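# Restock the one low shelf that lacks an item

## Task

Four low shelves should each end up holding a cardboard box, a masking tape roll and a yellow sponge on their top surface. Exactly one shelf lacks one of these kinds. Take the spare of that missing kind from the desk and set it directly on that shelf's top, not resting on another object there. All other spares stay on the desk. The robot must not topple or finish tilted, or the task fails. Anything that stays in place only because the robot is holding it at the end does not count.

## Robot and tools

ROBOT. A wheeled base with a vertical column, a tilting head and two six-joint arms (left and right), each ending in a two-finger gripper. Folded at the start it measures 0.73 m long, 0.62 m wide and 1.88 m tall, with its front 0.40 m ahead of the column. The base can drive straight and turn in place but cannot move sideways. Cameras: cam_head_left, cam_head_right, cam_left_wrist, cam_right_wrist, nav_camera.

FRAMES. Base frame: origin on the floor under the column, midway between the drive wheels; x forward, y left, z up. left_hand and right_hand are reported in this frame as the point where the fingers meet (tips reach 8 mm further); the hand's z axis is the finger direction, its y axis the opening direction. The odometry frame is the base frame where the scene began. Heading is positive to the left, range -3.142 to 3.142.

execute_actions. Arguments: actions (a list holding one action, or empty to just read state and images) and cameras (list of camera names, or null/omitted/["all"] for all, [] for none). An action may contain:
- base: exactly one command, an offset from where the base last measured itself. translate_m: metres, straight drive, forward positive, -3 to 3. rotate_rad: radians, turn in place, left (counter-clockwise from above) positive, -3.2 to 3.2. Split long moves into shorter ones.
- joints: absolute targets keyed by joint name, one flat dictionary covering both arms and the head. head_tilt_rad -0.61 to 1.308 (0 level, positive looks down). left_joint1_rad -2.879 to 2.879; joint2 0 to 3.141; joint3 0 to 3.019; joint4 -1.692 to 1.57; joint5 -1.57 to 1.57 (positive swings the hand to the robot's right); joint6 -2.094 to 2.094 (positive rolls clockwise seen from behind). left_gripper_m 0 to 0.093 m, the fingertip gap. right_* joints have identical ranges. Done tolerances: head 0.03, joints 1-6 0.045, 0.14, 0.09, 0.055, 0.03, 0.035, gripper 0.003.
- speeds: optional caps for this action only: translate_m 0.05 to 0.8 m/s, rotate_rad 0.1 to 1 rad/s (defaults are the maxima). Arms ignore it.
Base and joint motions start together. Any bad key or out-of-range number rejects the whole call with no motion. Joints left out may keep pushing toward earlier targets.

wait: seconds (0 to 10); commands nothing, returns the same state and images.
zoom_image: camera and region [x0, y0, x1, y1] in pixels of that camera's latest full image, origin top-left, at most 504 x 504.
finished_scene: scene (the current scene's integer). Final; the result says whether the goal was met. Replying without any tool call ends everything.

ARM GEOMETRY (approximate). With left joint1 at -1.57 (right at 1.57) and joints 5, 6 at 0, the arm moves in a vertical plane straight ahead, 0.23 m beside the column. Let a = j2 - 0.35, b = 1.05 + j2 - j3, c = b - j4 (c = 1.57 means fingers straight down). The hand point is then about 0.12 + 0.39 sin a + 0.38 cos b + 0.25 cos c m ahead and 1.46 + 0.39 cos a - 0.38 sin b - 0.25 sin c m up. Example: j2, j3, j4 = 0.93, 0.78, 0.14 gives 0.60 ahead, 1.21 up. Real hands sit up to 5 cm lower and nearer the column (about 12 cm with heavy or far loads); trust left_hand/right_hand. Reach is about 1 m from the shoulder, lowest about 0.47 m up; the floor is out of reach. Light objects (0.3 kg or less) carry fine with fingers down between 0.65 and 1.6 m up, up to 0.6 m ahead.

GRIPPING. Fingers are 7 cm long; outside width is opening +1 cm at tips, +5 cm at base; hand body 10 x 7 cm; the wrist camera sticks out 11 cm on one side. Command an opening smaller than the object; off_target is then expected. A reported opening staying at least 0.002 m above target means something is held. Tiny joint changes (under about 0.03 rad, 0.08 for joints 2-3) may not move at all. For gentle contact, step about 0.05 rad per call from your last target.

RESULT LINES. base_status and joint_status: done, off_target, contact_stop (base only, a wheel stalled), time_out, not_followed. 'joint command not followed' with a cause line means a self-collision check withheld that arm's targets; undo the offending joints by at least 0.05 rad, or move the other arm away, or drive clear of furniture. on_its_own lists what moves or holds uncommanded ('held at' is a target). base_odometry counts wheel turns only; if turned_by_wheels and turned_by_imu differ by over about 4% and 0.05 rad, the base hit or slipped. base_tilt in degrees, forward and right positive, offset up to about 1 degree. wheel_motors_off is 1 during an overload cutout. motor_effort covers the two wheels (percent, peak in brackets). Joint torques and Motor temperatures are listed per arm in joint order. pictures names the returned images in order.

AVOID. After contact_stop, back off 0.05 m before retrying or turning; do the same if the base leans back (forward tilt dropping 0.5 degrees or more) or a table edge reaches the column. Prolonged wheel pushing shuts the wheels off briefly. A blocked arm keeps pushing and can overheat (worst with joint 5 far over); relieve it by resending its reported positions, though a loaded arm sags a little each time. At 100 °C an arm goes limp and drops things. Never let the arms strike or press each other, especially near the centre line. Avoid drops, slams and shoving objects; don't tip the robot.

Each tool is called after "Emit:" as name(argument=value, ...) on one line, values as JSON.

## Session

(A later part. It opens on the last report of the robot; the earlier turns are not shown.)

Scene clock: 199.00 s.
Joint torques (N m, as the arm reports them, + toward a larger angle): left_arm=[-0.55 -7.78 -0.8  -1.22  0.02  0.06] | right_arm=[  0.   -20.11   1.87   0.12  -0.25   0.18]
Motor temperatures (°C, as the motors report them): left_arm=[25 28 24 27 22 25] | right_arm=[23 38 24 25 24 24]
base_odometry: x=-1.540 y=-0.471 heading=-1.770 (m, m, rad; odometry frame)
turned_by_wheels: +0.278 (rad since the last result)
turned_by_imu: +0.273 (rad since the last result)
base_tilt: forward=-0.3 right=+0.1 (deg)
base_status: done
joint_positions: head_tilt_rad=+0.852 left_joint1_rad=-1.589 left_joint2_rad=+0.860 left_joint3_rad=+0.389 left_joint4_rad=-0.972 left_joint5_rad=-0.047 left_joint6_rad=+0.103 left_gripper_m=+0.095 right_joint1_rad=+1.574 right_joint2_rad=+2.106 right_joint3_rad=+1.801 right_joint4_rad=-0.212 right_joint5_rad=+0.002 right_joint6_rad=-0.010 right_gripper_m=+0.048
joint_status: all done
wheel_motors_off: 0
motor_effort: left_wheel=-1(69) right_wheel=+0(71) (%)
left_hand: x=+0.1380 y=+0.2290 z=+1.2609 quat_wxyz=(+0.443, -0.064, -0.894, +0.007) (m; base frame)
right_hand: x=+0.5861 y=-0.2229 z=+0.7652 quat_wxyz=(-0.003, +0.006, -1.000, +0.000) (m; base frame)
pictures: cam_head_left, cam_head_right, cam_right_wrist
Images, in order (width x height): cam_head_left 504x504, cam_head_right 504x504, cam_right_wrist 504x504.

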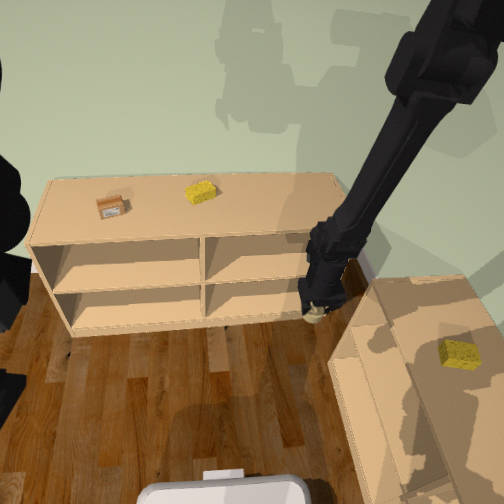

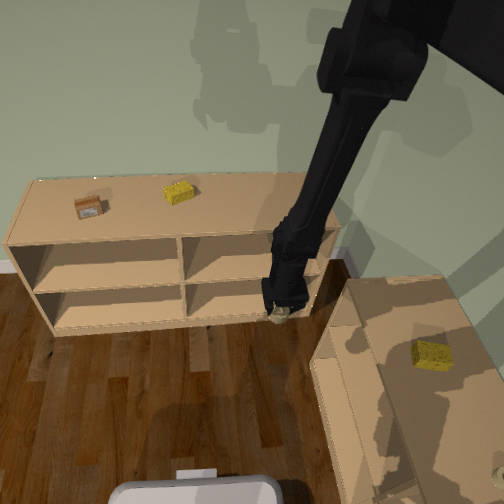

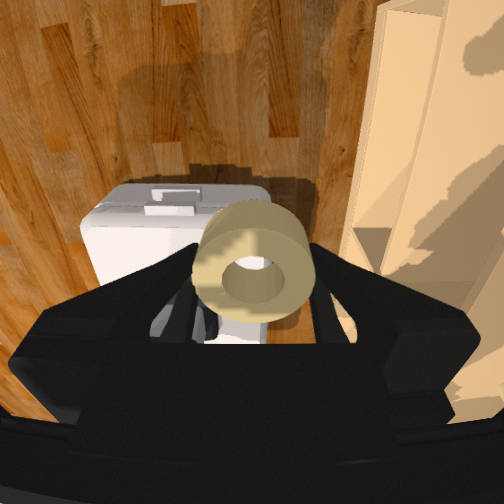

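Emit:
execute_actions(actions=[{"base": {"translate_m": 0.57}, "speeds": {"translate_m": 0.5}, "joints": {"head_tilt_rad": 1.0, "right_joint2_rad": 2.29, "right_joint3_rad": 2.055, "right_joint4_rad": -0.275}}], cameras=["cam_head_left", "cam_head_right", "cam_right_wrist", "nav_camera"])

Scene clock: 210.30 s.
Joint torques (N m, as the arm reports them, + toward a larger angle): left_arm=[-0.52 -7.64 -0.89 -1.2   0.02  0.06] | right_arm=[  0.16 -19.39   2.82   0.24  -0.26   0.17]
Motor temperatures (°C, as the motors report them): left_arm=[25 28 24 27 22 25] | right_arm=[23 38 24 25 24 24]
base_odometry: x=-1.652 y=-1.030 heading=-1.768 (m, m, rad; odometry frame)
turned_by_wheels: +0.002 (rad since the last result)
turned_by_imu: +0.003 (rad since the last result)
base_tilt: forward=-0.4 right=+0.1 (deg)
base_status: done
joint_positions: head_tilt_rad=+1.001 left_joint1_rad=-1.589 left_joint2_rad=+0.860 left_joint3_rad=+0.391 left_joint4_rad=-0.972 left_joint5_rad=-0.047 left_joint6_rad=+0.103 left_gripper_m=+0.095 right_joint1_rad=+1.574 right_joint2_rad=+2.302 right_joint3_rad=+2.047 right_joint4_rad=-0.270 right_joint5_rad=+0.002 right_joint6_rad=-0.010 right_gripper_m=+0.048
joint_status: all done
wheel_motors_off: 0
motor_effort: left_wheel=+2(75) right_wheel=-1(68) (%)
left_hand: x=+0.1386 y=+0.2290 z=+1.2607 quat_wxyz=(+0.443, -0.064, -0.894, +0.007) (m; base frame)
right_hand: x=+0.5813 y=-0.2227 z=+0.6974 quat_wxyz=(+0.001, +0.006, -1.000, +0.000) (m; base frame)
pictures: cam_head_left, cam_head_right, cam_right_wrist, nav_camera
Images, in order (width x height): cam_head_left 504x504, cam_head_right 504x504, cam_right_wrist 504x504, nav_camera 504x504.

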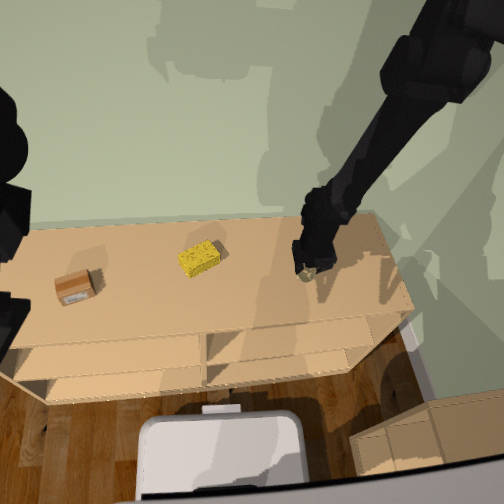

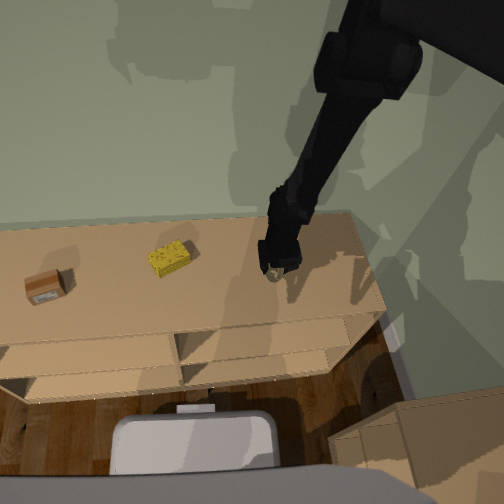

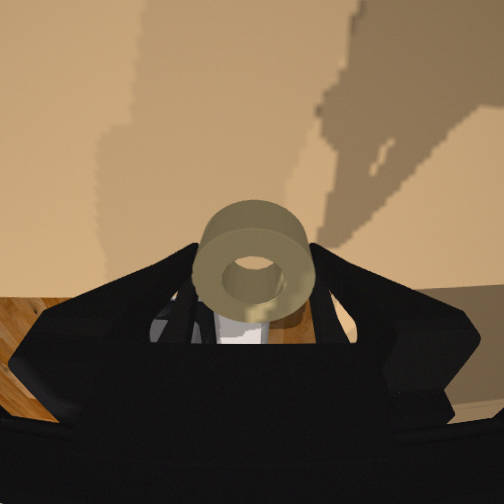

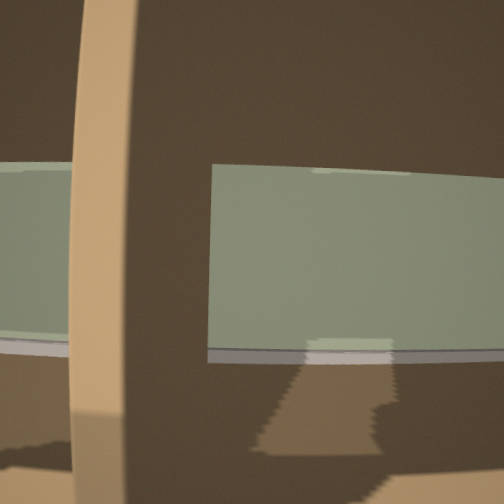

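Emit:
execute_actions(actions=[{"base": {"translate_m": 0.05}, "speeds": {"translate_m": 0.2}, "joints": {"right_joint2_rad": 2.49, "right_joint3_rad": 2.33, "right_joint4_rad": -0.35}}], cameras=["cam_head_left", "cam_right_wrist"])

Scene clock: 218.43 s.
Joint torques (N m, as the arm reports them, + toward a larger angle): left_arm=[-0.47 -7.73 -1.02 -1.16  0.02  0.06] | right_arm=[ -0.14 -17.78   4.31   0.13  -0.25   0.16]
Motor temperatures (°C, as the motors report them): left_arm=[25 28 24 27 22 25] | right_arm=[23 39 24 25 24 24]
base_odometry: x=-1.662 y=-1.079 heading=-1.767 (m, m, rad; odometry frame)
turned_by_wheels: +0.001 (rad since the last result)
turned_by_imu: +0.002 (rad since the last result)
base_tilt: forward=-0.4 right=+0.2 (deg)
base_status: done
joint_positions: head_tilt_rad=+1.001 left_joint1_rad=-1.589 left_joint2_rad=+0.860 left_joint3_rad=+0.392 left_joint4_rad=-0.972 left_joint5_rad=-0.047 left_joint6_rad=+0.103 left_gripper_m=+0.095 right_joint1_rad=+1.574 right_joint2_rad=+2.480 right_joint3_rad=+2.309 right_joint4_rad=-0.341 right_joint5_rad=+0.002 right_joint6_rad=-0.010 right_gripper_m=+0.048
joint_status: all done
wheel_motors_off: 0
motor_effort: left_wheel=+1(34) right_wheel=-2(48) (%)
left_hand: x=+0.1393 y=+0.2290 z=+1.2605 quat_wxyz=(+0.442, -0.064, -0.895, +0.007) (m; base frame)
right_hand: x=+0.5839 y=-0.2225 z=+0.6465 quat_wxyz=(-0.006, +0.006, -1.000, +0.000) (m; base frame)
pictures: cam_head_left, cam_right_wrist
Images, in order (width x height): cam_head_left 504x504, cam_right_wrist 504x504.

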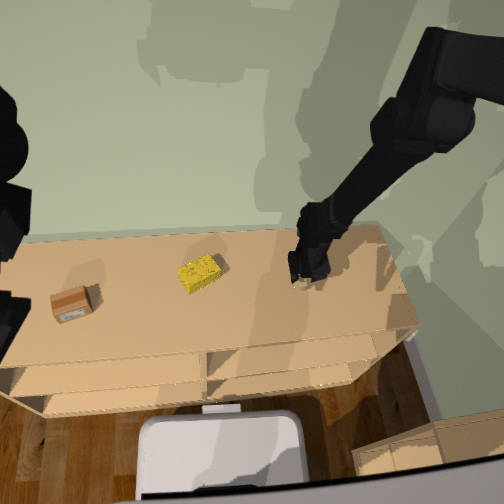

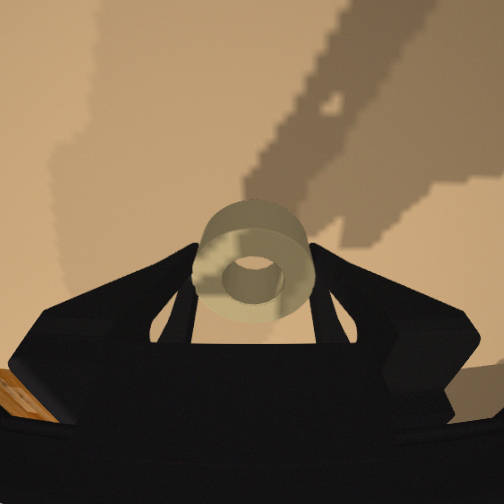

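Emit:
execute_actions(actions=[{"joints": {"right_joint2_rad": 2.565, "right_joint3_rad": 2.43, "right_joint4_rad": -0.385}}], cameras=["cam_head_left", "cam_right_wrist"])

Scene clock: 224.87 s.
Joint torques (N m, as the arm reports them, + toward a larger angle): left_arm=[-0.48 -7.76 -0.93 -1.23  0.02  0.06] | right_arm=[ -0.15 -16.7    4.32   0.08  -0.25   0.17]
Motor temperatures (°C, as the motors report them): left_arm=[25 28 24 27 22 25] | right_arm=[23 39 25 25 24 24]
base_odometry: x=-1.662 y=-1.079 heading=-1.767 (m, m, rad; odometry frame)
turned_by_wheels: +0.000 (rad since the last result)
turned_by_imu: +0.001 (rad since the last result)
base_tilt: forward=-0.5 right=+0.1 (deg)
base_status: not commanded
joint_positions: head_tilt_rad=+1.001 left_joint1_rad=-1.589 left_joint2_rad=+0.860 left_joint3_rad=+0.392 left_joint4_rad=-0.972 left_joint5_rad=-0.047 left_joint6_rad=+0.103 left_gripper_m=+0.095 right_joint1_rad=+1.574 right_joint2_rad=+2.550 right_joint3_rad=+2.411 right_joint4_rad=-0.374 right_joint5_rad=+0.002 right_joint6_rad=-0.010 right_gripper_m=+0.048
joint_status: all done
wheel_motors_off: 0
motor_effort: left_wheel=+2(2) right_wheel=-2(2) (%)
left_hand: x=+0.1393 y=+0.2290 z=+1.2605 quat_wxyz=(+0.442, -0.064, -0.895, +0.007) (m; base frame)
right_hand: x=+0.5802 y=-0.2225 z=+0.6289 quat_wxyz=(-0.005, +0.006, -1.000, +0.000) (m; base frame)
pictures: cam_head_left, cam_right_wrist
Images, in order (width x height): cam_head_left 504x504, cam_right_wrist 504x504.

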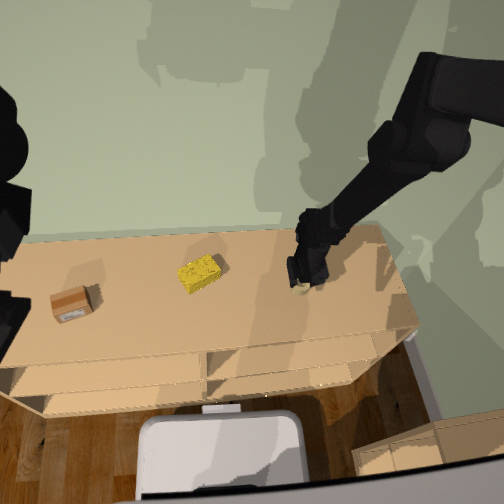

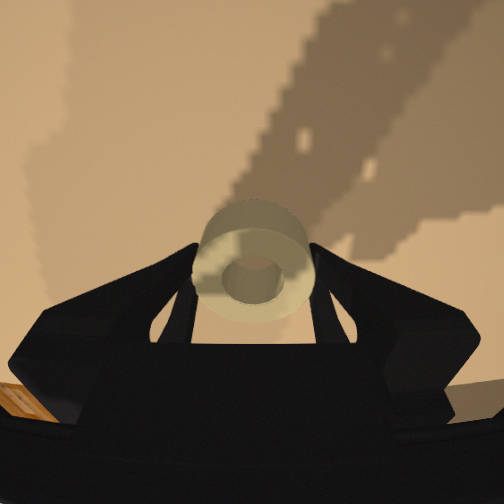

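Emit:
execute_actions(actions=[{"joints": {"right_joint2_rad": 2.605, "right_joint3_rad": 2.485, "right_joint4_rad": -0.405}}], cameras=["cam_right_wrist"])

Scene clock: 230.57 s.
Joint torques (N m, as the arm reports them, + toward a larger angle): left_arm=[-0.52 -7.73 -0.9  -1.24  0.02  0.06] | right_arm=[ -0.18 -16.1    4.81   0.21  -0.23   0.17]
Motor temperatures (°C, as the motors report them): left_arm=[25 28 24 27 22 25] | right_arm=[23 38 25 25 24 24]
base_odometry: x=-1.662 y=-1.079 heading=-1.767 (m, m, rad; odometry frame)
turned_by_wheels: +0.000 (rad since the last result)
turned_by_imu: +0.001 (rad since the last result)
base_tilt: forward=-0.4 right=+0.1 (deg)
base_status: not commanded
joint_positions: head_tilt_rad=+1.001 left_joint1_rad=-1.589 left_joint2_rad=+0.860 left_joint3_rad=+0.392 left_joint4_rad=-0.972 left_joint5_rad=-0.047 left_joint6_rad=+0.103 left_gripper_m=+0.095 right_joint1_rad=+1.574 right_joint2_rad=+2.576 right_joint3_rad=+2.463 right_joint4_rad=-0.399 right_joint5_rad=+0.001 right_joint6_rad=-0.010 right_gripper_m=+0.048
joint_status: all done
wheel_motors_off: 0
motor_effort: left_wheel=+2(5) right_wheel=-3(3) (%)
left_hand: x=+0.1393 y=+0.2290 z=+1.2605 quat_wxyz=(+0.442, -0.064, -0.895, +0.007) (m; base frame)
right_hand: x=+0.5827 y=-0.2223 z=+0.6243 quat_wxyz=(-0.005, +0.006, -1.000, -0.001) (m; base frame)
pictures: cam_right_wrist
Images, in order (width x height): cam_right_wrist 504x504.

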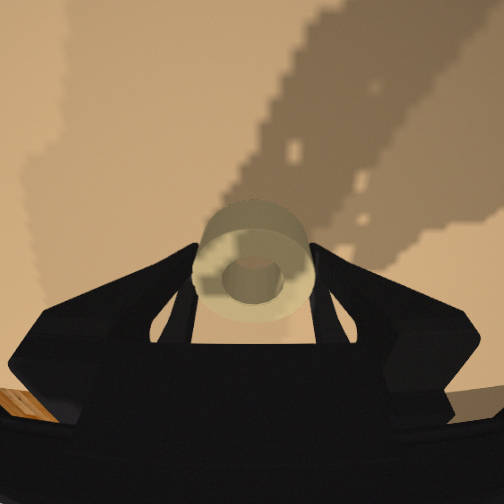

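The hand stopped at the expected height (0.624 m), so the tape is touching the shelf. Releasing it.

Emit:
execute_actions(actions=[{"joints": {"right_gripper_m": 0.09, "right_joint2_rad": 2.576}}], cameras=["cam_right_wrist"])

Emit:
execute_actions(actions=[{"joints": {"right_joint2_rad": 2.25, "right_joint3_rad": 2.0, "right_joint4_rad": -0.27}}], cameras=["cam_head_left", "cam_right_wrist", "cam_left_wrist"])

Scene clock: 236.23 s.
Joint torques (N m, as the arm reports them, + toward a larger angle): left_arm=[-0.59 -7.74 -0.92 -1.21  0.02  0.06] | right_arm=[ -0.38 -18.12   4.69   0.23  -0.23   0.18]
Motor temperatures (°C, as the motors report them): left_arm=[25 28 24 27 22 25] | right_arm=[23 38 25 25 24 24]
base_odometry: x=-1.662 y=-1.079 heading=-1.767 (m, m, rad; odometry frame)
turned_by_wheels: +0.000 (rad since the last result)
turned_by_imu: +0.001 (rad since the last result)
base_tilt: forward=-0.4 right=+0.2 (deg)
base_status: not commanded
joint_positions: head_tilt_rad=+1.001 left_joint1_rad=-1.589 left_joint2_rad=+0.860 left_joint3_rad=+0.392 left_joint4_rad=-0.972 left_joint5_rad=-0.047 left_joint6_rad=+0.103 left_gripper_m=+0.095 right_joint1_rad=+1.574 right_joint2_rad=+2.576 right_joint3_rad=+2.463 right_joint4_rad=-0.399 right_joint5_rad=+0.001 right_joint6_rad=-0.010 right_gripper_m=+0.090
joint_status: all done
wheel_motors_off: 0
motor_effort: left_wheel=+3(4) right_wheel=-2(3) (%)
left_hand: x=+0.1393 y=+0.2290 z=+1.2605 quat_wxyz=(+0.442, -0.064, -0.895, +0.007) (m; base frame)
right_hand: x=+0.5829 y=-0.2223 z=+0.6244 quat_wxyz=(-0.006, +0.006, -1.000, -0.001) (m; base frame)
pictures: cam_right_wrist
Images, in order (width x height): cam_right_wrist 504x504.

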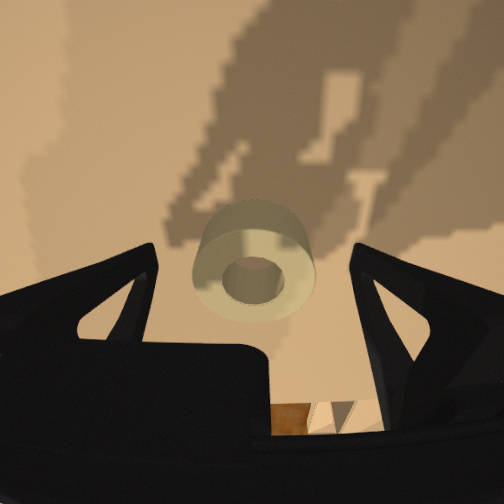

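Scene clock: 237.60 s.
Joint torques (N m, as the arm reports them, + toward a larger angle): left_arm=[-0.55 -7.78 -0.94 -1.2   0.01  0.06] | right_arm=[ -0.3  -18.32   2.64   0.63  -0.23   0.16]
Motor temperatures (°C, as the motors report them): left_arm=[25 28 24 27 22 25] | right_arm=[23 38 25 25 24 24]
base_odometry: x=-1.662 y=-1.079 heading=-1.767 (m, m, rad; odometry frame)
turned_by_wheels: +0.000 (rad since the last result)
turned_by_imu: +0.000 (rad since the last result)
base_tilt: forward=-0.4 right=+0.2 (deg)
base_status: not commanded
joint_positions: head_tilt_rad=+1.001 left_joint1_rad=-1.589 left_joint2_rad=+0.860 left_joint3_rad=+0.392 left_joint4_rad=-0.972 left_joint5_rad=-0.047 left_joint6_rad=+0.103 left_gripper_m=+0.095 right_joint1_rad=+1.574 right_joint2_rad=+2.238 right_joint3_rad=+1.998 right_joint4_rad=-0.275 right_joint5_rad=+0.001 right_joint6_rad=-0.010 right_gripper_m=+0.090
joint_status: all done
wheel_motors_off: 0
motor_effort: left_wheel=+4(3) right_wheel=-2(3) (%)
left_hand: x=+0.1393 y=+0.2290 z=+1.2605 quat_wxyz=(+0.442, -0.064, -0.895, +0.007) (m; base frame)
right_hand: x=+0.5977 y=-0.2226 z=+0.7222 quat_wxyz=(-0.004, +0.006, -1.000, -0.001) (m; base frame)
pictures: cam_head_left, cam_left_wrist, cam_right_wrist
Images, in order (width x height): cam_head_left 504x504, cam_left_wrist 504x504, cam_right_wrist 504x504.

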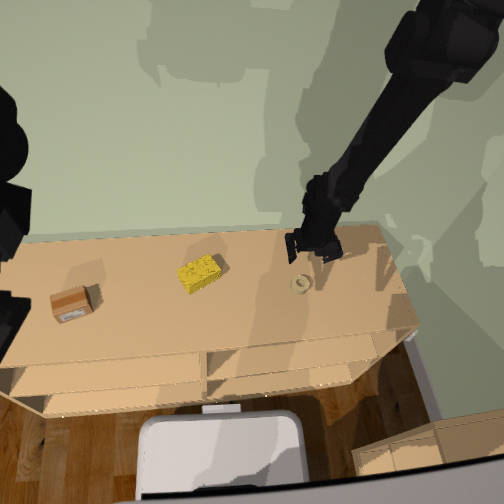

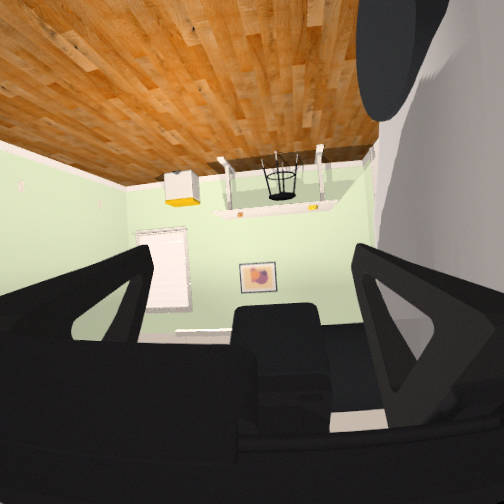

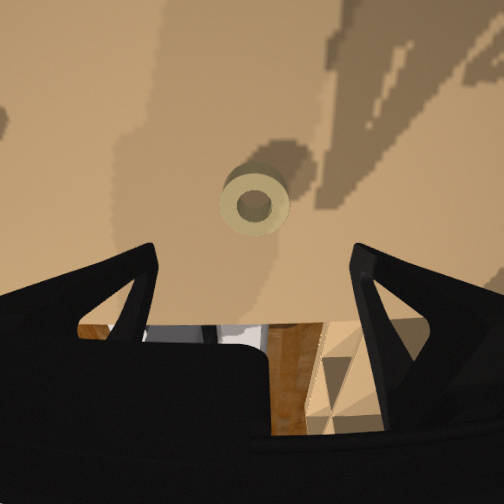

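The tape is on the shelf, and the spare box and sponge are still on the desk.

Emit:
finished_scene(scene=2)

The scene is finished: the task was done.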